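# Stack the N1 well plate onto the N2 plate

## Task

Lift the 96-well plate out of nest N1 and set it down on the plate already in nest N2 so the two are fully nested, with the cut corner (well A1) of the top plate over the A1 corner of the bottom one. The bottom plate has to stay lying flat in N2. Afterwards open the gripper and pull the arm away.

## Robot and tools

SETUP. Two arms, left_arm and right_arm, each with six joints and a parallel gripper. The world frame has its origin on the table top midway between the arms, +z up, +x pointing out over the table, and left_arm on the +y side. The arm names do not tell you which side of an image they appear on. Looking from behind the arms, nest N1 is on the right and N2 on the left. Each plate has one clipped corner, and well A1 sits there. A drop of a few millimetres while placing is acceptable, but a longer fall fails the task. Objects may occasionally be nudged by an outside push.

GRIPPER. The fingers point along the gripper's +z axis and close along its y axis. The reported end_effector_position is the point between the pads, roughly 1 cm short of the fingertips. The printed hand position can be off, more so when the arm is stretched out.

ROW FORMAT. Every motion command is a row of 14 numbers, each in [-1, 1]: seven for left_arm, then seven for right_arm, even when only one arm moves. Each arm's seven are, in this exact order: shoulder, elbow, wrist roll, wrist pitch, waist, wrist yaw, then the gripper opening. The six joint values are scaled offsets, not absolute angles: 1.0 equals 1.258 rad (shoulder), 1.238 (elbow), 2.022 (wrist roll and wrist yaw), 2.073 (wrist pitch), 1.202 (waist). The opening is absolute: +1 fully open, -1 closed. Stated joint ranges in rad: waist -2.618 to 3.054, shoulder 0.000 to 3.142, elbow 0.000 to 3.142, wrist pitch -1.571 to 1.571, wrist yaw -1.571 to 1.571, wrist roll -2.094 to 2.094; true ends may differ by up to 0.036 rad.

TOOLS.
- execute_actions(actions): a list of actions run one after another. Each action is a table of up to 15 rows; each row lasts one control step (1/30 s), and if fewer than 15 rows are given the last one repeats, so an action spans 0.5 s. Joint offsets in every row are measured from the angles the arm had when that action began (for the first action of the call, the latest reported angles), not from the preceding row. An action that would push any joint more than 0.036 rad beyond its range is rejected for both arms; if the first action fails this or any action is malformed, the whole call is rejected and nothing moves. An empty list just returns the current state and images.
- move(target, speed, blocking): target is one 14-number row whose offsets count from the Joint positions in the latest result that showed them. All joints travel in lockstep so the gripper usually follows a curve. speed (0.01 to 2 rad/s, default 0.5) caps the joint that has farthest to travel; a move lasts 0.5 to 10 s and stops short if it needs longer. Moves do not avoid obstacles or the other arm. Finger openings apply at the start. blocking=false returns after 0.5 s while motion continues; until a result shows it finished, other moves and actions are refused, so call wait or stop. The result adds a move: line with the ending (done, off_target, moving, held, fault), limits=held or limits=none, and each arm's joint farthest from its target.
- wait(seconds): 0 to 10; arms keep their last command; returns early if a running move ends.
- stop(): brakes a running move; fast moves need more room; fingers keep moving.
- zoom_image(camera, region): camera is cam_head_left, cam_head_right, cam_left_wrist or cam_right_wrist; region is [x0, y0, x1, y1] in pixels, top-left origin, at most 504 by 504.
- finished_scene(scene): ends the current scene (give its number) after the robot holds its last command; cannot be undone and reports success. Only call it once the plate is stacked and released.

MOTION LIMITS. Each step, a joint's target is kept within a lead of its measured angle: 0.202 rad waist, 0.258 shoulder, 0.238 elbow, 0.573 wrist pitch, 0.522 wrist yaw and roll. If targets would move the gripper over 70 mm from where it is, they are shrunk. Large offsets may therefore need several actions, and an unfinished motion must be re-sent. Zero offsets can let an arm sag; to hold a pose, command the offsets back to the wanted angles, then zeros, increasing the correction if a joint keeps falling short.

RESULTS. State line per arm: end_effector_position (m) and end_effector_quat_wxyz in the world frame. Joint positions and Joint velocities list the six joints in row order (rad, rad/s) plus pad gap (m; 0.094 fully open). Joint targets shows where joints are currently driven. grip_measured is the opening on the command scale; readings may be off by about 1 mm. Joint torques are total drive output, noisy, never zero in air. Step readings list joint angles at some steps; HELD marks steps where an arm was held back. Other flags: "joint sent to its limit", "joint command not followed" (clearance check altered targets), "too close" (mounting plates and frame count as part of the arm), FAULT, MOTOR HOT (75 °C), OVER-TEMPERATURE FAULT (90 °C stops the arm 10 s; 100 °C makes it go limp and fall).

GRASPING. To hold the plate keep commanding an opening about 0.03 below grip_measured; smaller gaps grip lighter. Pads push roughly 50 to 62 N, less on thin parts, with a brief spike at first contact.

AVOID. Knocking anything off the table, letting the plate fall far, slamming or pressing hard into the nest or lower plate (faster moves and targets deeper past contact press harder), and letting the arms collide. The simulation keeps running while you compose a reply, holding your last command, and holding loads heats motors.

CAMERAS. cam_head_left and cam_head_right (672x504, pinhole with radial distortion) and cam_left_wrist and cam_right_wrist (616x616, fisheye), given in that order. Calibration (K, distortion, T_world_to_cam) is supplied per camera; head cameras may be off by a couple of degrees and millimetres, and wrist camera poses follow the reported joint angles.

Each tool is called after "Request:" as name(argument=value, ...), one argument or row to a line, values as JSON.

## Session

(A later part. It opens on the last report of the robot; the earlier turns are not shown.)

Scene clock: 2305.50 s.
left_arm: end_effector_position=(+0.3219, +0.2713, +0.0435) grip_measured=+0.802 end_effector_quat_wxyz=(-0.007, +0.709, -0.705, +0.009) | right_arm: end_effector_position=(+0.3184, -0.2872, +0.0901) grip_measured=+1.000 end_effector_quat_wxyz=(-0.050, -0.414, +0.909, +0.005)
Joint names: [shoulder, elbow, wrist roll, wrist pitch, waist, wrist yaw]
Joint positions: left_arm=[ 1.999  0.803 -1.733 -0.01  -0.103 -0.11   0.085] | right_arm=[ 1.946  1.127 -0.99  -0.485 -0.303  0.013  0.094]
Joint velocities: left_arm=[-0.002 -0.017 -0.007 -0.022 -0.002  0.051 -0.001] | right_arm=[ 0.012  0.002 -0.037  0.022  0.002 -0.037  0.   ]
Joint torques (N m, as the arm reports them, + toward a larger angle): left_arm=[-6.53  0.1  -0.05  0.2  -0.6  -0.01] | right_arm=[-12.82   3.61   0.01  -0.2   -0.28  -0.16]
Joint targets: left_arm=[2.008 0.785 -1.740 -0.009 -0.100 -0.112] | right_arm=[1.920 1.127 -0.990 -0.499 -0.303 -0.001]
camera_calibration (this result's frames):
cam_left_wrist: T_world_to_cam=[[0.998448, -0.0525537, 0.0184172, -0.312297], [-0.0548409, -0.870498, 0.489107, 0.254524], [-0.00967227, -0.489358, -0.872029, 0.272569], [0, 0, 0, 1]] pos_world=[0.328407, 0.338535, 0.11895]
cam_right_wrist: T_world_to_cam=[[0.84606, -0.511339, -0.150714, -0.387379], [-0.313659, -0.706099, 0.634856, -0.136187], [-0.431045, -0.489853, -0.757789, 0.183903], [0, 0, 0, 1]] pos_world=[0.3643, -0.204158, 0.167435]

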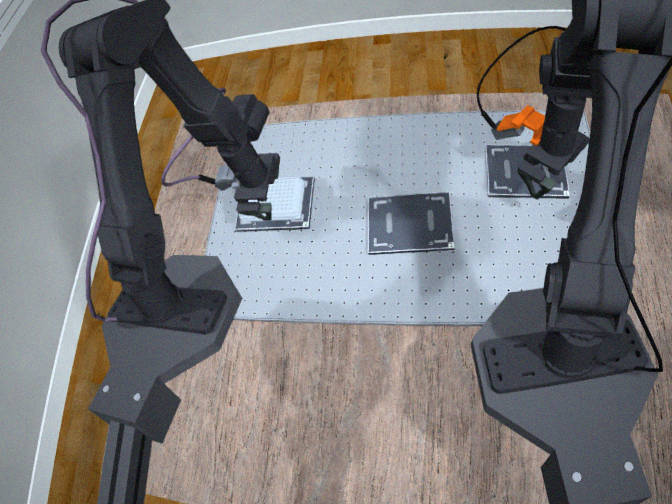

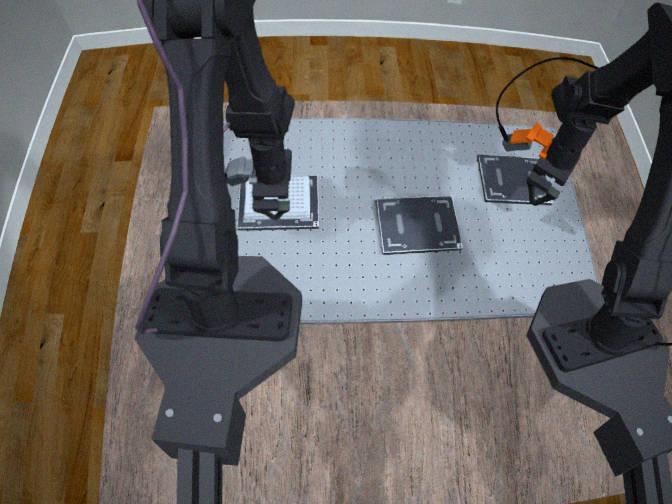

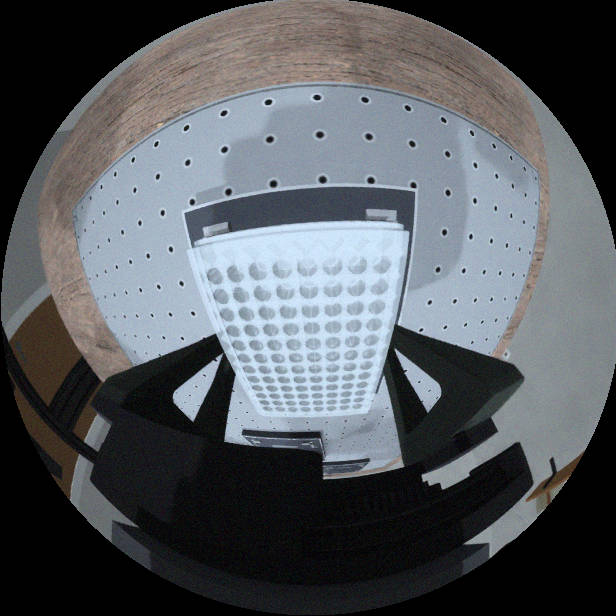

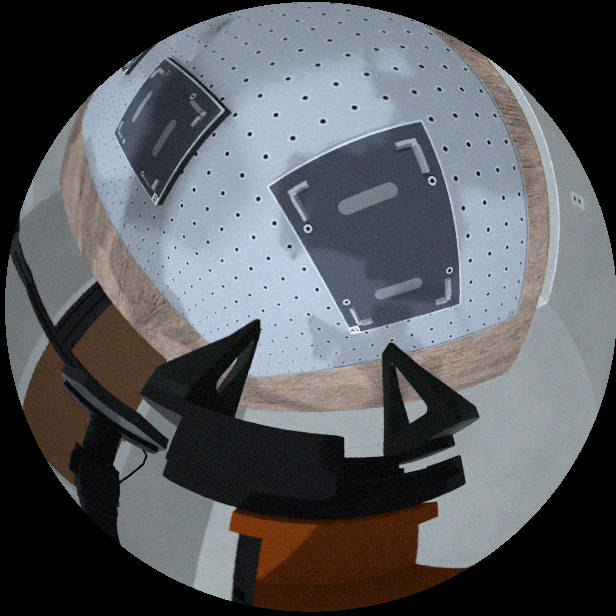

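Request:
execute_actions(
  actions=[
    [[0.0075,-0.0145,-0.003,0.0005,0.0025,-0.001,0.80,-0.0207,0,0,-0.0068,0,-0.0069,1.0],[0.0075,-0.0145,-0.003,0.0005,0.0025,-0.001,0.80,-0.0207,0,0,-0.0068,0,-0.0069,1.0],[0.0075,-0.0145,-0.003,0.0005,0.0025,-0.001,0.80,-0.0207,0,0,-0.0068,0,-0.0069,1.0],[0.0075,-0.0145,-0.003,0.0005,0.0025,-0.001,0.81,-0.0207,0,0,-0.0068,0,-0.0069,1.0],[0.0075,-0.0145,-0.003,0.0005,0.0025,-0.001,0.81,-0.0207,0,0,-0.0068,0,-0.0069,1.0],[0.0075,-0.0145,-0.003,0.0005,0.0025,-0.001,0.81,-0.0207,0,0,-0.0068,0,-0.0069,1.0],[0.0075,-0.0145,-0.003,0.0005,0.0025,-0.001,0.82,-0.0207,0,0,-0.0068,0,-0.0069,1.0],[0.0075,-0.0145,-0.003,0.0005,0.0025,-0.001,0.82,-0.0207,0,0,-0.0068,0,-0.0069,1.0],[0.0075,-0.0145,-0.003,0.0005,0.0025,-0.001,0.82,-0.0207,0,0,-0.0068,0,-0.0069,1.0],[0.0075,-0.0145,-0.003,0.0005,0.0025,-0.001,0.83,-0.0207,0,0,-0.0068,0,-0.0069,1.0]],
  ],
)

Request:
zoom_image(
  camera="cam_left_wrist",
  region=[175, 175, 425, 375],
)

Scene clock: 2313.17 s.
left_arm: end_effector_position=(+0.3219, +0.2713, +0.0435) grip_measured=+0.830 end_effector_quat_wxyz=(-0.007, +0.709, -0.705, +0.009) | right_arm: end_effector_position=(+0.3184, -0.2872, +0.0901) grip_measured=+1.000 end_effector_quat_wxyz=(-0.050, -0.414, +0.909, +0.005)
Joint names: [shoulder, elbow, wrist roll, wrist pitch, waist, wrist yaw]
Joint positions: left_arm=[ 1.999  0.803 -1.733 -0.01  -0.103 -0.11   0.086] | right_arm=[ 1.946  1.127 -0.99  -0.485 -0.303  0.013  0.094]
Joint velocities: left_arm=[-0.017  0.017 -0.11  -0.022  0.002  0.007 -0.   ] | right_arm=[-0.012 -0.002 -0.051 -0.022  0.002  0.037  0.   ]
Joint torques (N m, as the arm reports them, + toward a larger angle): left_arm=[-6.53  0.1  -0.05  0.2  -0.6  -0.01] | right_arm=[-12.82   3.61   0.02  -0.19  -0.27  -0.16]
Joint targets: left_arm=[2.008 0.785 -1.740 -0.009 -0.100 -0.112] | right_arm=[1.920 1.127 -0.990 -0.499 -0.303 -0.001]
Step readings (joint positions):
0: left_arm=[1.999 0.803 -1.733 -0.010 -0.103 -0.110] | right_arm=[1.946 1.127 -0.990 -0.485 -0.303 0.013]
1: left_arm=[1.999 0.803 -1.733 -0.010 -0.103 -0.110] | right_arm=[1.946 1.127 -0.990 -0.485 -0.303 0.013]
2: left_arm=[1.999 0.803 -1.733 -0.010 -0.103 -0.110] | right_arm=[1.946 1.127 -0.990 -0.485 -0.303 0.013]
4: left_arm=[1.999 0.803 -1.733 -0.010 -0.103 -0.110] | right_arm=[1.946 1.127 -0.990 -0.485 -0.303 0.013]
8: left_arm=[1.999 0.803 -1.733 -0.010 -0.103 -0.110] | right_arm=[1.946 1.127 -0.990 -0.485 -0.303 0.013]
15: Joint positions above
camera_calibration (this result's frames):
cam_left_wrist: T_world_to_cam=[[0.998448, -0.0525537, 0.0184172, -0.312297], [-0.0548409, -0.870498, 0.489107, 0.254524], [-0.00967227, -0.489358, -0.872029, 0.272569], [0, 0, 0, 1]] pos_world=[0.328407, 0.338535, 0.11895]
cam_right_wrist: T_world_to_cam=[[0.84606, -0.511339, -0.150714, -0.387379], [-0.313659, -0.706099, 0.634856, -0.136187], [-0.431045, -0.489853, -0.757789, 0.183903], [0, 0, 0, 1]] pos_world=[0.3643, -0.204158, 0.167435]

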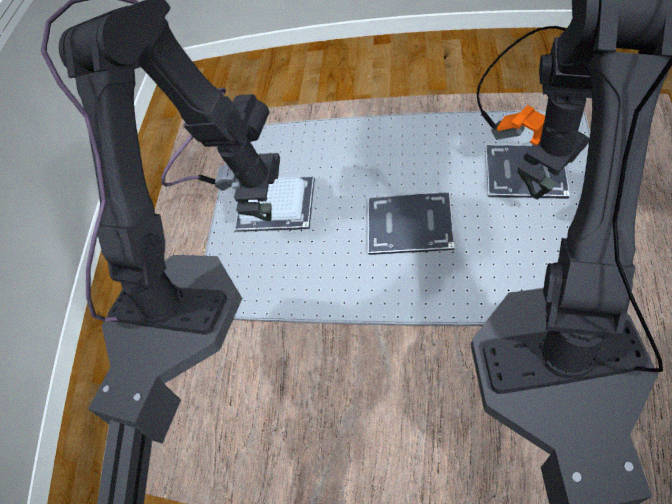

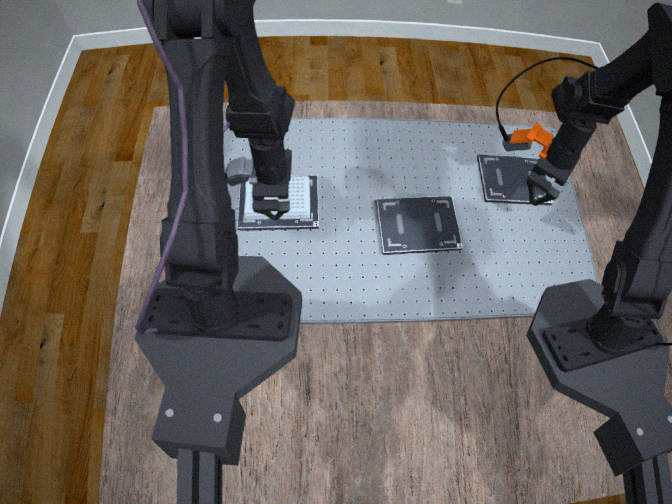

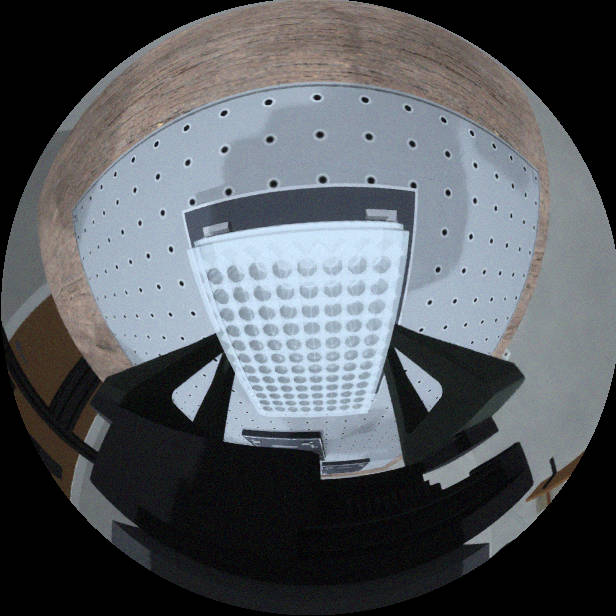

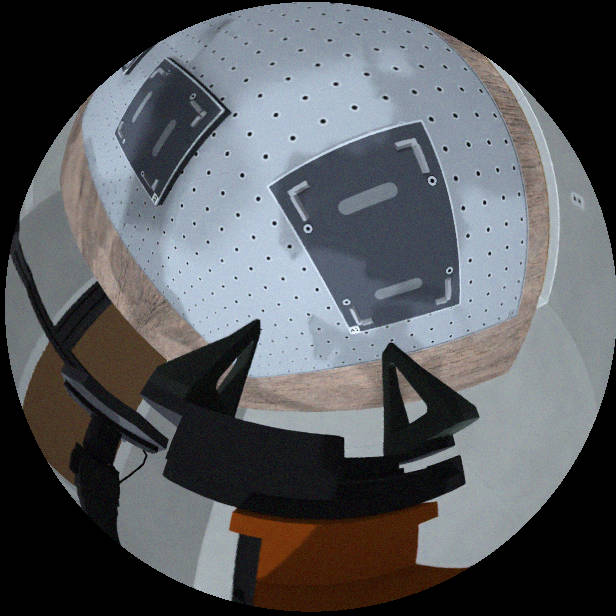

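Region (175, 175, 425, 375) of cam_left_wrist's 616x616 image, scaled by 2.016, with more detail than that image has; it fills the top 403 rows of this view, and the rest is white.

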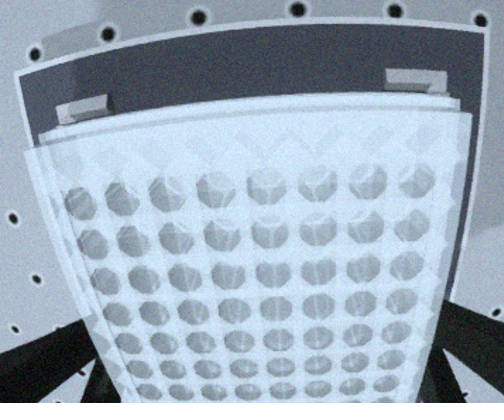

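Request:
zoom_image(
  camera="cam_left_wrist",
  region=[350, 195, 420, 255],
)

Request:
zoom_image(
  camera="cam_left_wrist",
  region=[180, 207, 250, 267],
)

Region (350, 195, 420, 255) of cam_left_wrist's 616x616 image, scaled by 7.200, with more detail than that image has; it fills the top 432 rows of this view, and the rest is white.

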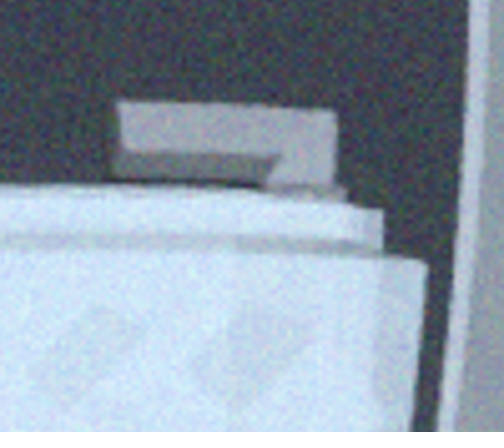

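Region (180, 207, 250, 267) of cam_left_wrist's 616x616 image, scaled by 7.200, with more detail than that image has; it fills the top 432 rows of this view, and the rest is white.

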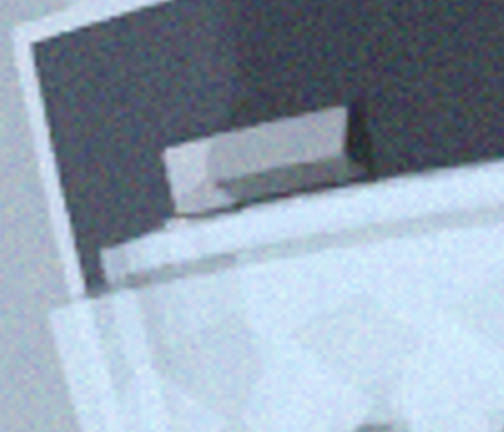

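Request:
execute_actions(
  actions=[
    [[0.0075,-0.0145,-0.003,0.0005,0.0025,-0.001,0.95,-0.0207,0,0,-0.0068,0,-0.0069,1.0]],
  ],
)

Request:
move(
  target=[-0.0382,-0.0145,-0.003,-0.0215,0.0025,-0.001,0.95,-0.0207,0,0,-0.0068,0,-0.0069,1.0],
  speed=0.06,
)

Scene clock: 2375.23 s.
left_arm: end_effector_position=(+0.3219, +0.2713, +0.0435) grip_measured=+0.947 end_effector_quat_wxyz=(-0.007, +0.709, -0.705, +0.009) | right_arm: end_effector_position=(+0.3184, -0.2872, +0.0901) grip_measured=+1.000 end_effector_quat_wxyz=(-0.050, -0.414, +0.909, +0.005)
Joint names: [shoulder, elbow, wrist roll, wrist pitch, waist, wrist yaw]
Joint positions: left_arm=[ 1.999  0.803 -1.734 -0.01  -0.103 -0.11   0.091] | right_arm=[ 1.946  1.127 -0.99  -0.485 -0.303  0.013  0.094]
Joint velocities: left_arm=[-0.012  0.007 -0.007 -0.007 -0.007 -0.066  0.002] | right_arm=[-0.022 -0.007  0.051 -0.022 -0.002 -0.007  0.   ]
Joint torques (N m, as the arm reports them, + toward a larger angle): left_arm=[-6.52  0.1  -0.05  0.2  -0.6  -0.01] | right_arm=[-12.82   3.62   0.01  -0.19  -0.26  -0.16]
Joint targets: left_arm=[2.008 0.785 -1.740 -0.009 -0.100 -0.112] | right_arm=[1.920 1.127 -0.990 -0.499 -0.303 -0.001]
Step readings (joint positions):
0: left_arm=[1.999 0.803 -1.733 -0.010 -0.103 -0.110] | right_arm=[1.946 1.127 -0.990 -0.485 -0.303 0.013]
1: left_arm=[1.999 0.803 -1.734 -0.010 -0.103 -0.110] | right_arm=[1.946 1.127 -0.990 -0.485 -0.303 0.013]
2: left_arm=[1.999 0.803 -1.734 -0.010 -0.103 -0.110] | right_arm=[1.946 1.127 -0.990 -0.485 -0.303 0.013]
4: left_arm=[1.999 0.803 -1.734 -0.010 -0.103 -0.110] | right_arm=[1.946 1.127 -0.990 -0.485 -0.303 0.013]
8: left_arm=[1.999 0.803 -1.734 -0.010 -0.103 -0.110] | right_arm=[1.946 1.127 -0.990 -0.485 -0.303 0.013]
15: Joint positions above
camera_calibration (this result's frames):
cam_left_wrist: T_world_to_cam=[[0.998468, -0.0521727, 0.0184164, -0.312407], [-0.0545083, -0.870514, 0.489115, 0.254421], [-0.00948668, -0.48937, -0.872025, 0.272512], [0, 0, 0, 1]] pos_world=[0.328382, 0.338538, 0.11895]
cam_right_wrist: T_world_to_cam=[[0.84606, -0.511339, -0.150714, -0.387379], [-0.313659, -0.706099, 0.634856, -0.136187], [-0.431045, -0.489853, -0.757789, 0.183903], [0, 0, 0, 1]] pos_world=[0.3643, -0.204158, 0.167435]

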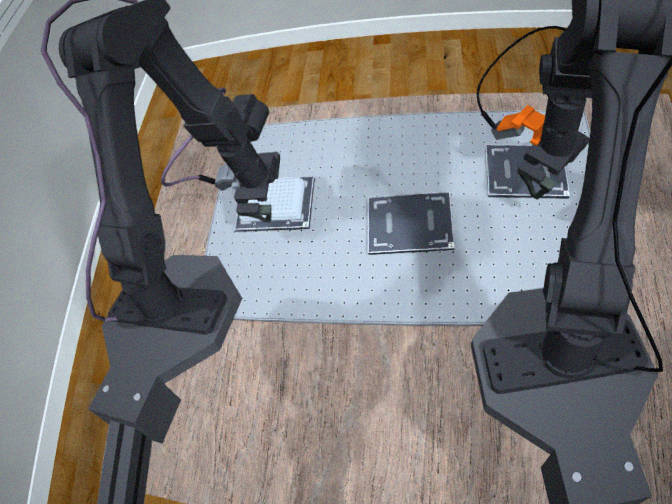

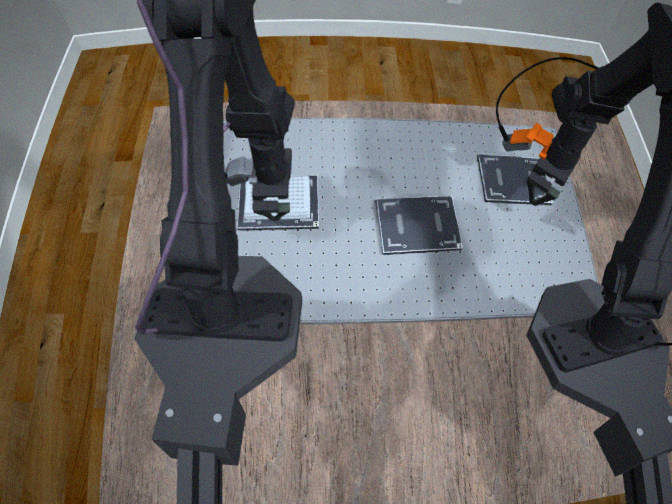

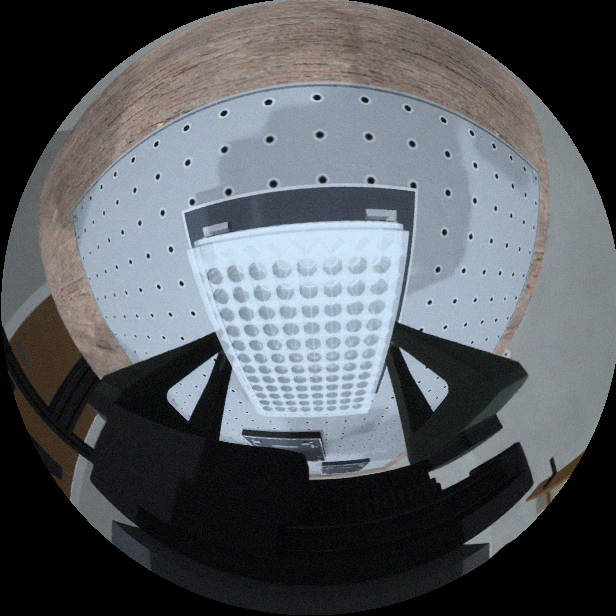

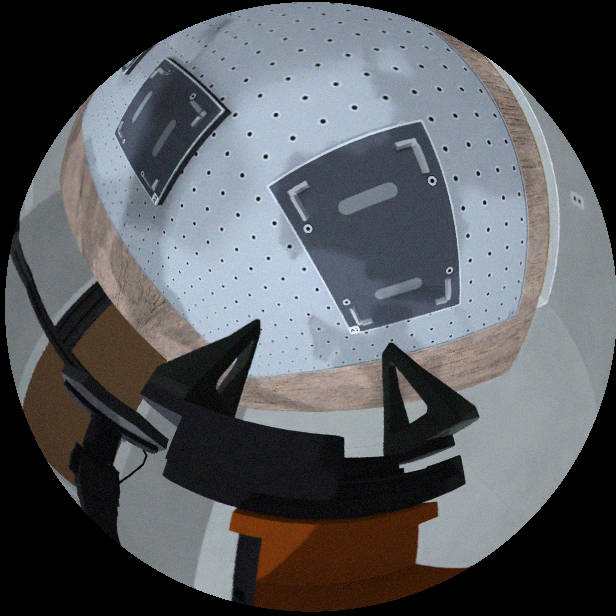

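Scene clock: 2376.50 s.
left_arm: end_effector_position=(+0.3226, +0.2719, +0.0499) grip_measured=+0.947 end_effector_quat_wxyz=(-0.006, +0.709, -0.705, +0.008) | right_arm: end_effector_position=(+0.3184, -0.2872, +0.0901) grip_measured=+1.000 end_effector_quat_wxyz=(-0.050, -0.414, +0.909, +0.005)
Joint names: [shoulder, elbow, wrist roll, wrist pitch, waist, wrist yaw]
Joint positions: left_arm=[ 1.973  0.803 -1.734 -0.038 -0.103 -0.11   0.091] | right_arm=[ 1.946  1.127 -0.99  -0.485 -0.303  0.013  0.094]
Joint velocities: left_arm=[ 0.017  0.007 -0.037  0.022  0.002 -0.007  0.001] | right_arm=[ 0.007 -0.007 -0.022 -0.022 -0.007 -0.051  0.   ]
Joint torques (N m, as the arm reports them, + toward a larger angle): left_arm=[-8.71  0.21 -0.05  0.04 -0.59 -0.01] | right_arm=[-12.82   3.64   0.01  -0.2   -0.27  -0.16]
Joint targets: left_arm=[1.950 0.785 -1.740 -0.054 -0.100 -0.112] | right_arm=[1.920 1.127 -0.990 -0.499 -0.303 -0.001]
move: off_target (left_arm, right_arm); limits=none; left_arm: farthest joint: the shoulder, 0.022 radians from its target (0.048 radians at the start); right_arm: farthest joint: the shoulder, 0.026 radians from its target (0.026 radians at the start)
camera_calibration (this result's frames):
cam_left_wrist: T_world_to_cam=[[0.998501, -0.0525142, 0.0154008, -0.312887], [-0.0533345, -0.870732, 0.488857, 0.251552], [-0.012262, -0.488946, -0.872228, 0.279188], [0, 0, 0, 1]] pos_world=[0.329258, 0.339112, 0.125361]
cam_right_wrist: T_world_to_cam=[[0.84606, -0.511339, -0.150714, -0.387379], [-0.313659, -0.706099, 0.634856, -0.136187], [-0.431045, -0.489853, -0.757789, 0.183903], [0, 0, 0, 1]] pos_world=[0.3643, -0.204158, 0.167435]

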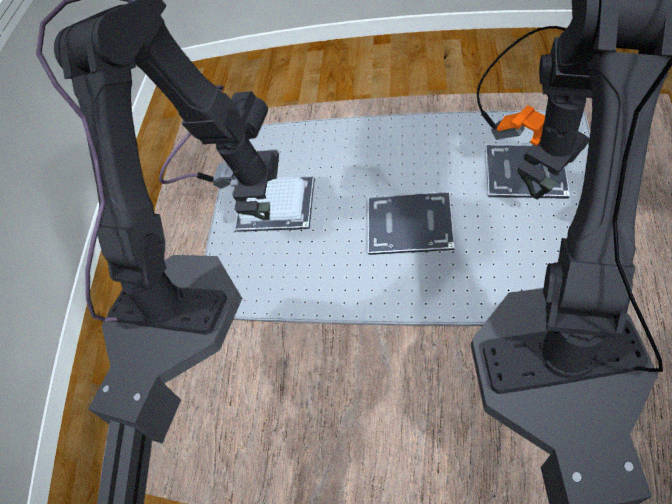

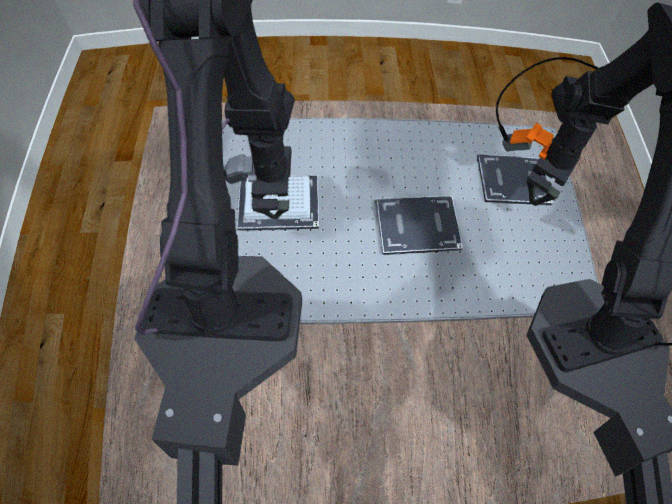

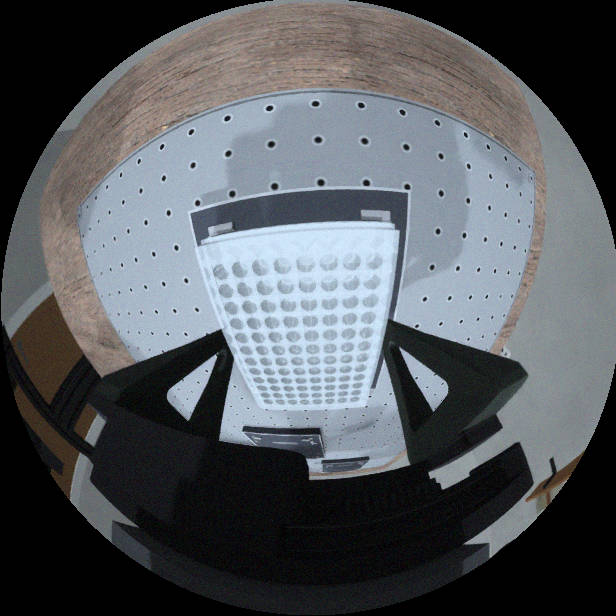

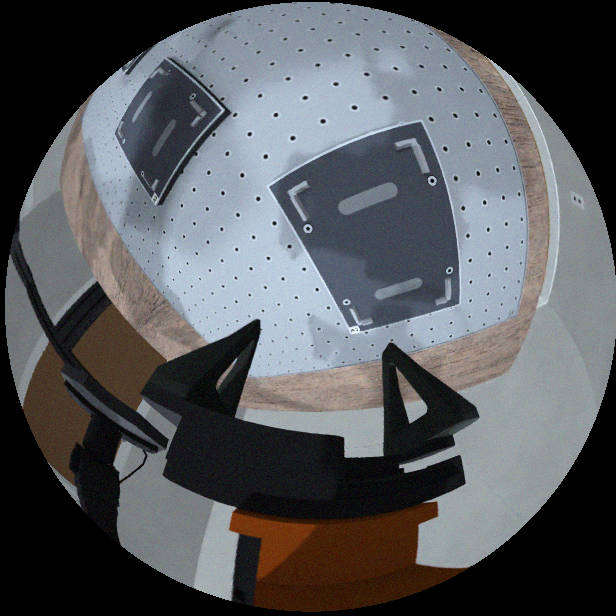

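Request:
wait(
  seconds=0,
)

Scene clock: 2379.10 s.
left_arm: end_effector_position=(+0.3225, +0.2719, +0.0499) grip_measured=+0.947 end_effector_quat_wxyz=(-0.006, +0.709, -0.705, +0.008) | right_arm: end_effector_position=(+0.3184, -0.2872, +0.0901) grip_measured=+1.000 end_effector_quat_wxyz=(-0.050, -0.414, +0.909, +0.005)
Joint names: [shoulder, elbow, wrist roll, wrist pitch, waist, wrist yaw]
Joint positions: left_arm=[ 1.973  0.803 -1.734 -0.039 -0.103 -0.11   0.091] | right_arm=[ 1.946  1.127 -0.99  -0.485 -0.303  0.013  0.094]
Joint velocities: left_arm=[ 0.007  0.007 -0.037 -0.022 -0.007 -0.007  0.   ] | right_arm=[ 0.002 -0.002 -0.066 -0.066  0.002  0.022  0.   ]
Joint torques (N m, as the arm reports them, + toward a larger angle): left_arm=[-8.71  0.21 -0.04  0.03 -0.59 -0.01] | right_arm=[-12.79   3.64   0.02  -0.2   -0.25  -0.17]
Joint targets: left_arm=[1.950 0.785 -1.740 -0.054 -0.100 -0.112] | right_arm=[1.920 1.127 -0.990 -0.499 -0.303 -0.001]
camera_calibration (this result's frames):
cam_left_wrist: T_world_to_cam=[[0.998505, -0.0525568, 0.0150238, -0.312763], [-0.0531878, -0.870759, 0.488825, 0.251523], [-0.012609, -0.488893, -0.872253, 0.279291], [0, 0, 0, 1]] pos_world=[0.329195, 0.339122, 0.125361]
cam_right_wrist: T_world_to_cam=[[0.84606, -0.511339, -0.150714, -0.387379], [-0.313659, -0.706099, 0.634856, -0.136187], [-0.431045, -0.489853, -0.757789, 0.183903], [0, 0, 0, 1]] pos_world=[0.3643, -0.204158, 0.167435]

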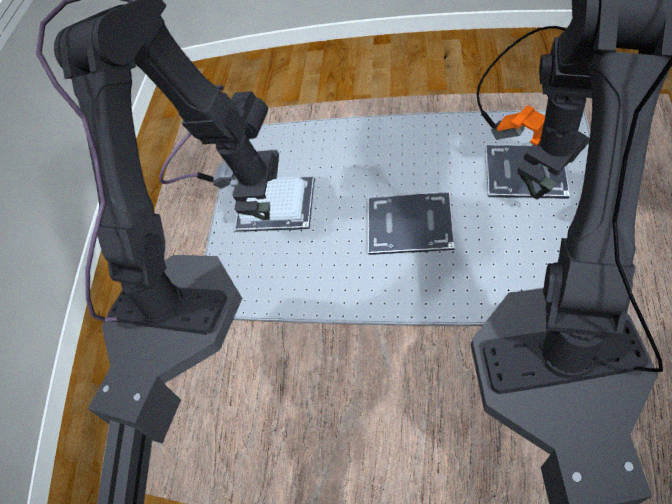

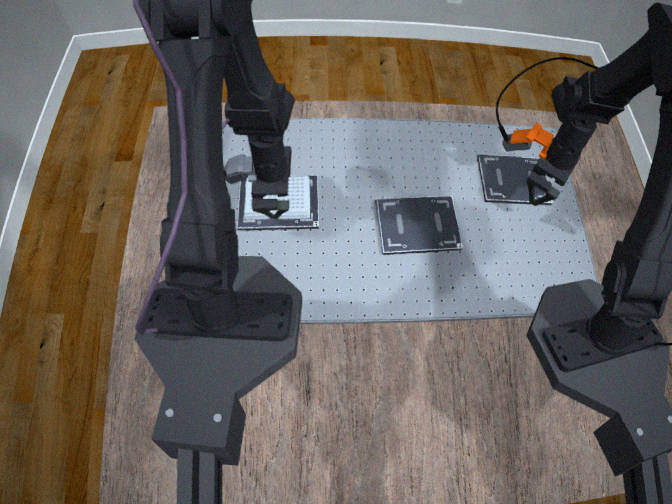

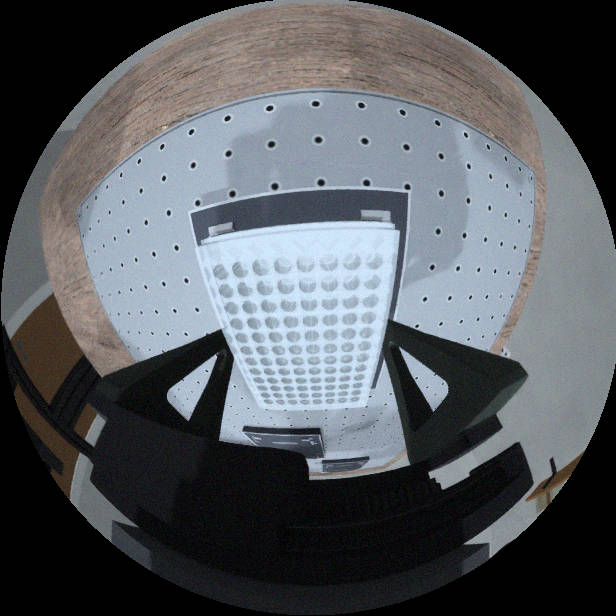

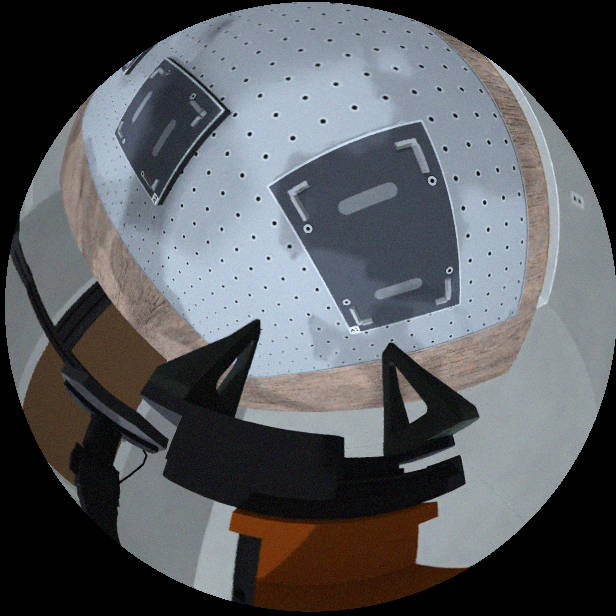

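Request:
execute_actions(
  actions=[
    [[-0.008,-0.0145,-0.002,-0.002,0.0025,-0.001,0.88,-0.0207,0,0,-0.0068,0,-0.0069,1.0],[-0.008,-0.0145,-0.002,-0.002,0.0025,-0.001,0.88,-0.0207,0,0,-0.0068,0,-0.0069,1.0],[-0.008,-0.0145,-0.002,-0.002,0.0025,-0.001,0.88,-0.0207,0,0,-0.0068,0,-0.0069,1.0],[-0.008,-0.0145,-0.002,-0.002,0.0025,-0.001,0.86,-0.0207,0,0,-0.0068,0,-0.0069,1.0],[-0.008,-0.0145,-0.002,-0.002,0.0025,-0.001,0.86,-0.0207,0,0,-0.0068,0,-0.0069,1.0],[-0.008,-0.0145,-0.002,-0.002,0.0025,-0.001,0.85,-0.0207,0,0,-0.0068,0,-0.0069,1.0],[-0.008,-0.0145,-0.002,-0.002,0.0025,-0.001,0.85,-0.0207,0,0,-0.0068,0,-0.0069,1.0],[-0.008,-0.0145,-0.002,-0.002,0.0025,-0.001,0.84,-0.0207,0,0,-0.0068,0,-0.0069,1.0],[-0.008,-0.0145,-0.002,-0.002,0.0025,-0.001,0.84,-0.0207,0,0,-0.0068,0,-0.0069,1.0],[-0.008,-0.0145,-0.002,-0.002,0.0025,-0.001,0.835,-0.0207,0,0,-0.0068,0,-0.0069,1.0],[-0.008,-0.0145,-0.002,-0.002,0.0025,-0.001,0.835,-0.0207,0,0,-0.0068,0,-0.0069,1.0],[-0.008,-0.0145,-0.002,-0.002,0.0025,-0.001,0.83,-0.0207,0,0,-0.0068,0,-0.0069,1.0],[-0.008,-0.0145,-0.002,-0.002,0.0025,-0.001,0.83,-0.0207,0,0,-0.0068,0,-0.0069,1.0],[-0.008,-0.0145,-0.002,-0.002,0.0025,-0.001,0.825,-0.0207,0,0,-0.0068,0,-0.0069,1.0]],
    [[-0.008,-0.0145,-0.002,-0.002,0.0025,-0.001,0.822,-0.0207,0,0,-0.0068,0,-0.0069,1.0],[-0.008,-0.0145,-0.002,-0.002,0.0025,-0.001,0.82,-0.0207,0,0,-0.0068,0,-0.0069,1.0],[-0.008,-0.0145,-0.002,-0.002,0.0025,-0.001,0.818,-0.0207,0,0,-0.0068,0,-0.0069,1.0],[-0.008,-0.0145,-0.002,-0.002,0.0025,-0.001,0.816,-0.0207,0,0,-0.0068,0,-0.0069,1.0],[-0.008,-0.0145,-0.002,-0.002,0.0025,-0.001,0.814,-0.0207,0,0,-0.0068,0,-0.0069,1.0],[-0.008,-0.0145,-0.002,-0.002,0.0025,-0.001,0.812,-0.0207,0,0,-0.0068,0,-0.0069,1.0],[-0.008,-0.0145,-0.002,-0.002,0.0025,-0.001,0.810,-0.0207,0,0,-0.0068,0,-0.0069,1.0],[-0.008,-0.0145,-0.002,-0.002,0.0025,-0.001,0.808,-0.0207,0,0,-0.0068,0,-0.0069,1.0],[-0.008,-0.0145,-0.002,-0.002,0.0025,-0.001,0.806,-0.0207,0,0,-0.0068,0,-0.0069,1.0],[-0.008,-0.0145,-0.002,-0.002,0.0025,-0.001,0.804,-0.0207,0,0,-0.0068,0,-0.0069,1.0]],
  ],
)

Request:
zoom_image(
  camera="cam_left_wrist",
  region=[185, 175, 425, 375],
)

Scene clock: 2391.40 s.
left_arm: end_effector_position=(+0.3225, +0.2719, +0.0499) grip_measured=+0.814 end_effector_quat_wxyz=(-0.006, +0.709, -0.705, +0.008) | right_arm: end_effector_position=(+0.3184, -0.2872, +0.0901) grip_measured=+1.000 end_effector_quat_wxyz=(-0.050, -0.414, +0.909, +0.005)
Joint names: [shoulder, elbow, wrist roll, wrist pitch, waist, wrist yaw]
Joint positions: left_arm=[ 1.973  0.803 -1.734 -0.039 -0.103 -0.11   0.085] | right_arm=[ 1.946  1.127 -0.99  -0.485 -0.303  0.013  0.094]
Joint velocities: left_arm=[ 0.007 -0.027  0.007 -0.037 -0.012 -0.022 -0.   ] | right_arm=[-0.002  0.017 -0.007 -0.022 -0.007 -0.022  0.   ]
Joint torques (N m, as the arm reports them, + toward a larger angle): left_arm=[-7.84  0.21 -0.03  0.14 -0.59 -0.01] | right_arm=[-12.81   3.63   0.01  -0.19  -0.28  -0.17]
Joint targets: left_arm=[1.963 0.785 -1.738 -0.043 -0.100 -0.112] | right_arm=[1.920 1.127 -0.990 -0.499 -0.303 -0.001]
Step readings (joint positions; steps 1 to 15: 1st action; 16 to 30: 2nd action):
0: left_arm=[1.973 0.803 -1.734 -0.039 -0.103 -0.110] | right_arm=[1.946 1.127 -0.990 -0.485 -0.303 0.013]
1: left_arm=[1.973 0.803 -1.734 -0.039 -0.103 -0.110] | right_arm=[1.946 1.127 -0.990 -0.485 -0.303 0.013]
2: left_arm=[1.973 0.803 -1.734 -0.039 -0.103 -0.110] | right_arm=[1.946 1.127 -0.990 -0.485 -0.303 0.013]
4: left_arm=[1.973 0.803 -1.734 -0.039 -0.103 -0.110] | right_arm=[1.946 1.127 -0.990 -0.485 -0.303 0.013]
8: left_arm=[1.973 0.803 -1.734 -0.039 -0.103 -0.110] | right_arm=[1.946 1.127 -0.990 -0.485 -0.303 0.013]
15: left_arm=[1.973 0.803 -1.734 -0.039 -0.103 -0.110] | right_arm=[1.946 1.127 -0.990 -0.485 -0.303 0.013]
16: left_arm=[1.973 0.803 -1.734 -0.039 -0.103 -0.110] | right_arm=[1.946 1.127 -0.990 -0.485 -0.303 0.013]
17: left_arm=[1.973 0.803 -1.734 -0.039 -0.103 -0.110] | right_arm=[1.946 1.127 -0.990 -0.485 -0.303 0.013]
19: left_arm=[1.973 0.803 -1.734 -0.039 -0.103 -0.110] | right_arm=[1.946 1.127 -0.990 -0.485 -0.303 0.013]
23: left_arm=[1.973 0.803 -1.734 -0.039 -0.103 -0.110] | right_arm=[1.946 1.127 -0.990 -0.485 -0.303 0.013]
30: Joint positions above
camera_calibration (this result's frames):
cam_left_wrist: T_world_to_cam=[[0.998505, -0.0525568, 0.0150238, -0.312763], [-0.0531878, -0.870759, 0.488825, 0.251523], [-0.012609, -0.488893, -0.872253, 0.279291], [0, 0, 0, 1]] pos_world=[0.329195, 0.339122, 0.125361]
cam_right_wrist: T_world_to_cam=[[0.84606, -0.511339, -0.150714, -0.387379], [-0.313659, -0.706099, 0.634856, -0.136187], [-0.431045, -0.489853, -0.757789, 0.183903], [0, 0, 0, 1]] pos_world=[0.3643, -0.204158, 0.167435]

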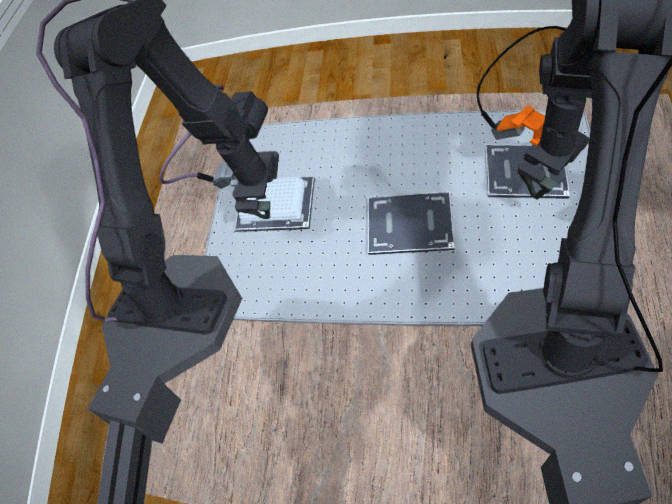

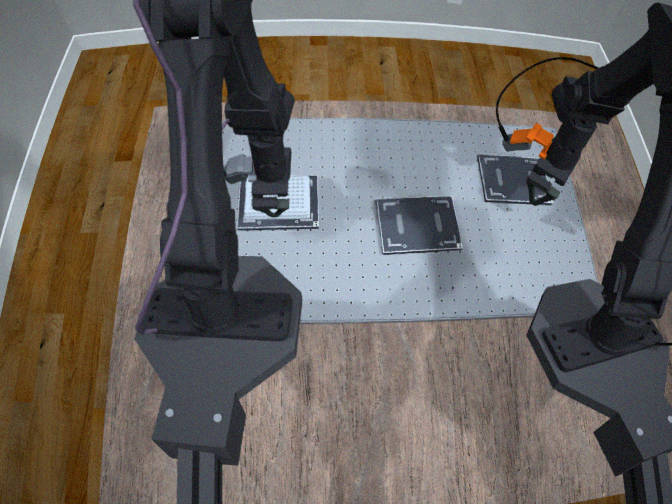

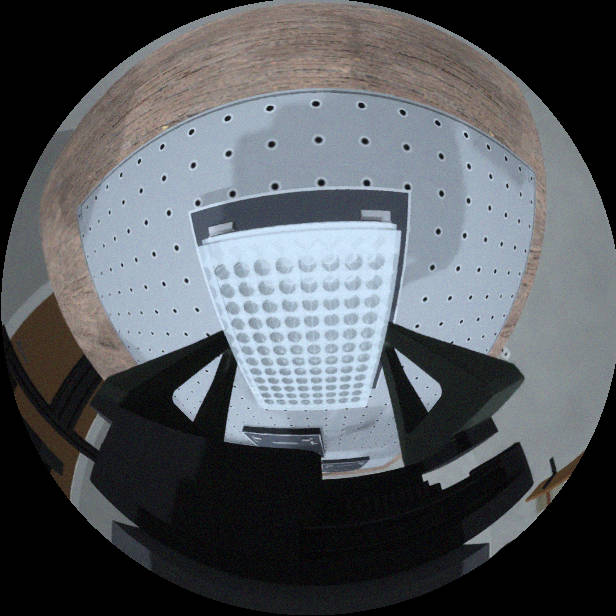

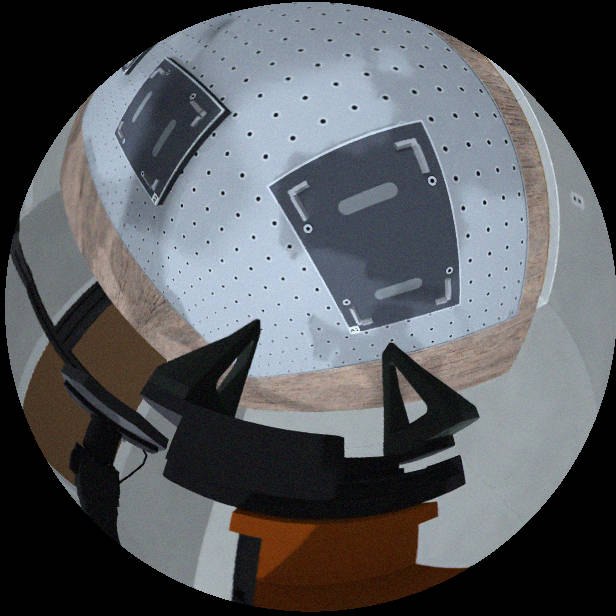

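Region (185, 175, 425, 375) of cam_left_wrist's 616x616 image, scaled by 2.100, with more detail than that image has.

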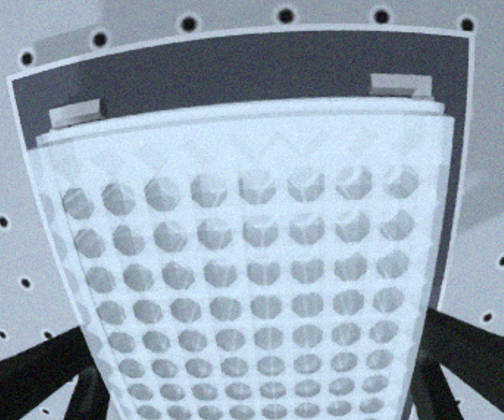

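Request:
execute_actions(
  actions=[
    [[-0.008,-0.0145,-0.002,-0.002,0.0025,-0.001,0.803,-0.0207,0,0,-0.0068,0,-0.0069,1.0],[-0.008,-0.0145,-0.002,-0.002,0.0025,-0.001,0.802,-0.0207,0,0,-0.0068,0,-0.0069,1.0],[-0.008,-0.0145,-0.002,-0.002,0.0025,-0.001,0.801,-0.0207,0,0,-0.0068,0,-0.0069,1.0],[-0.008,-0.0145,-0.002,-0.002,0.0025,-0.001,0.800,-0.0207,0,0,-0.0068,0,-0.0069,1.0],[-0.008,-0.0145,-0.002,-0.002,0.0025,-0.001,0.799,-0.0207,0,0,-0.0068,0,-0.0069,1.0],[-0.008,-0.0145,-0.002,-0.002,0.0025,-0.001,0.798,-0.0207,0,0,-0.0068,0,-0.0069,1.0],[-0.008,-0.0145,-0.002,-0.002,0.0025,-0.001,0.797,-0.0207,0,0,-0.0068,0,-0.0069,1.0],[-0.008,-0.0145,-0.002,-0.002,0.0025,-0.001,0.796,-0.0207,0,0,-0.0068,0,-0.0069,1.0]],
  ],
)

Request:
zoom_image(
  camera="cam_left_wrist",
  region=[185, 175, 425, 375],
)

Scene clock: 2398.97 s.
left_arm: end_effector_position=(+0.3225, +0.2719, +0.0499) grip_measured=+0.808 end_effector_quat_wxyz=(-0.006, +0.709, -0.705, +0.008) | right_arm: end_effector_position=(+0.3184, -0.2872, +0.0901) grip_measured=+1.000 end_effector_quat_wxyz=(-0.050, -0.414, +0.909, +0.005)
Joint names: [shoulder, elbow, wrist roll, wrist pitch, waist, wrist yaw]
Joint positions: left_arm=[ 1.973  0.803 -1.734 -0.039 -0.103 -0.11   0.085] | right_arm=[ 1.946  1.127 -0.99  -0.485 -0.303  0.013  0.094]
Joint velocities: left_arm=[ 0.002 -0.017  0.007 -0.051 -0.022 -0.051 -0.001] | right_arm=[-0.002 -0.002 -0.095  0.022  0.007  0.007  0.   ]
Joint torques (N m, as the arm reports them, + toward a larger angle): left_arm=[-7.85  0.21 -0.03  0.14 -0.59 -0.01] | right_arm=[-12.8    3.62   0.02  -0.2   -0.26  -0.16]
Joint targets: left_arm=[1.963 0.785 -1.738 -0.043 -0.100 -0.112] | right_arm=[1.920 1.127 -0.990 -0.499 -0.303 -0.001]
Step readings (joint positions):
0: left_arm=[1.973 0.803 -1.734 -0.039 -0.103 -0.110] | right_arm=[1.946 1.127 -0.990 -0.485 -0.303 0.013]
1: left_arm=[1.973 0.803 -1.734 -0.039 -0.103 -0.110] | right_arm=[1.946 1.127 -0.990 -0.485 -0.303 0.013]
2: left_arm=[1.973 0.803 -1.734 -0.039 -0.103 -0.110] | right_arm=[1.946 1.127 -0.990 -0.485 -0.303 0.013]
4: left_arm=[1.973 0.803 -1.734 -0.039 -0.103 -0.110] | right_arm=[1.946 1.127 -0.990 -0.485 -0.303 0.013]
8: left_arm=[1.973 0.803 -1.734 -0.039 -0.103 -0.110] | right_arm=[1.946 1.127 -0.990 -0.485 -0.303 0.013]
15: Joint positions above
camera_calibration (this result's frames):
cam_left_wrist: T_world_to_cam=[[0.998505, -0.0525568, 0.0150238, -0.312763], [-0.0531878, -0.870759, 0.488825, 0.251523], [-0.012609, -0.488893, -0.872253, 0.279291], [0, 0, 0, 1]] pos_world=[0.329195, 0.339122, 0.125361]
cam_right_wrist: T_world_to_cam=[[0.84606, -0.511339, -0.150714, -0.387379], [-0.313659, -0.706099, 0.634856, -0.136187], [-0.431045, -0.489853, -0.757789, 0.183903], [0, 0, 0, 1]] pos_world=[0.3643, -0.204158, 0.167435]

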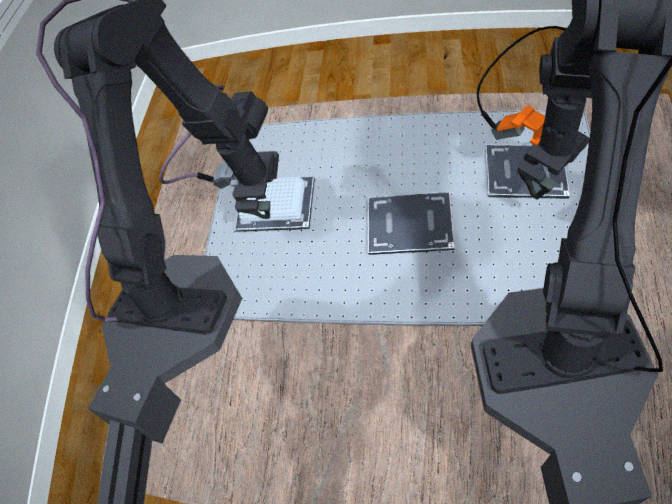

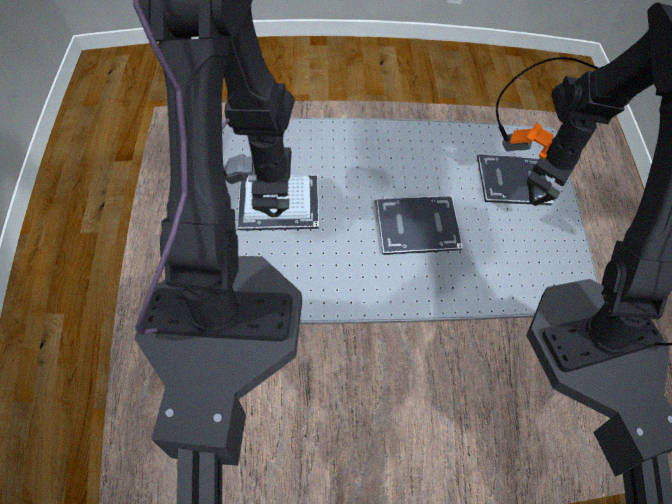

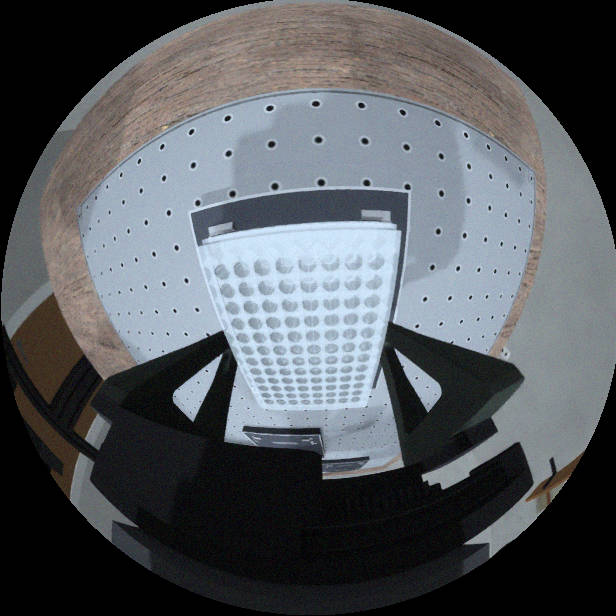

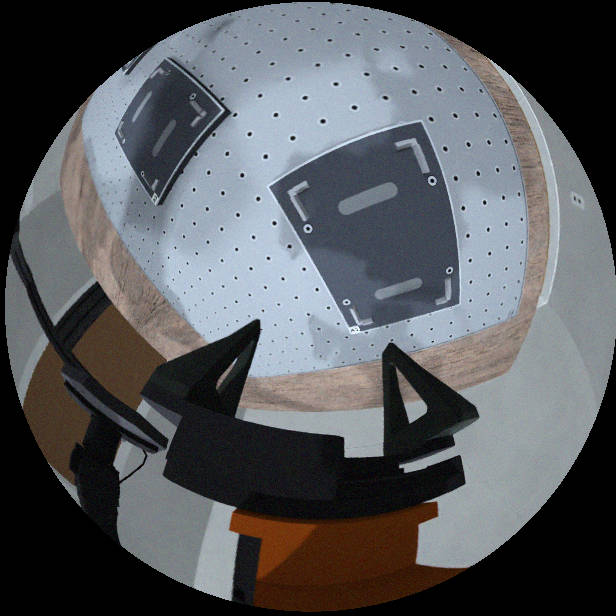

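Region (185, 175, 425, 375) of cam_left_wrist's 616x616 image, scaled by 2.100, with more detail than that image has.

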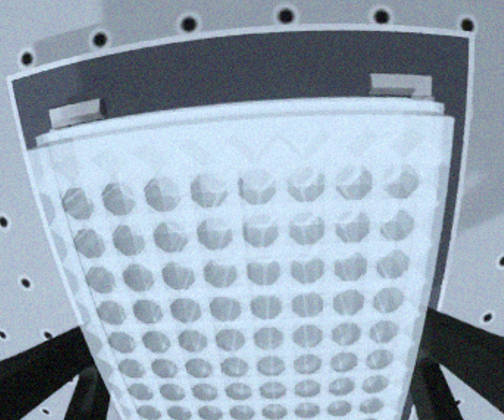

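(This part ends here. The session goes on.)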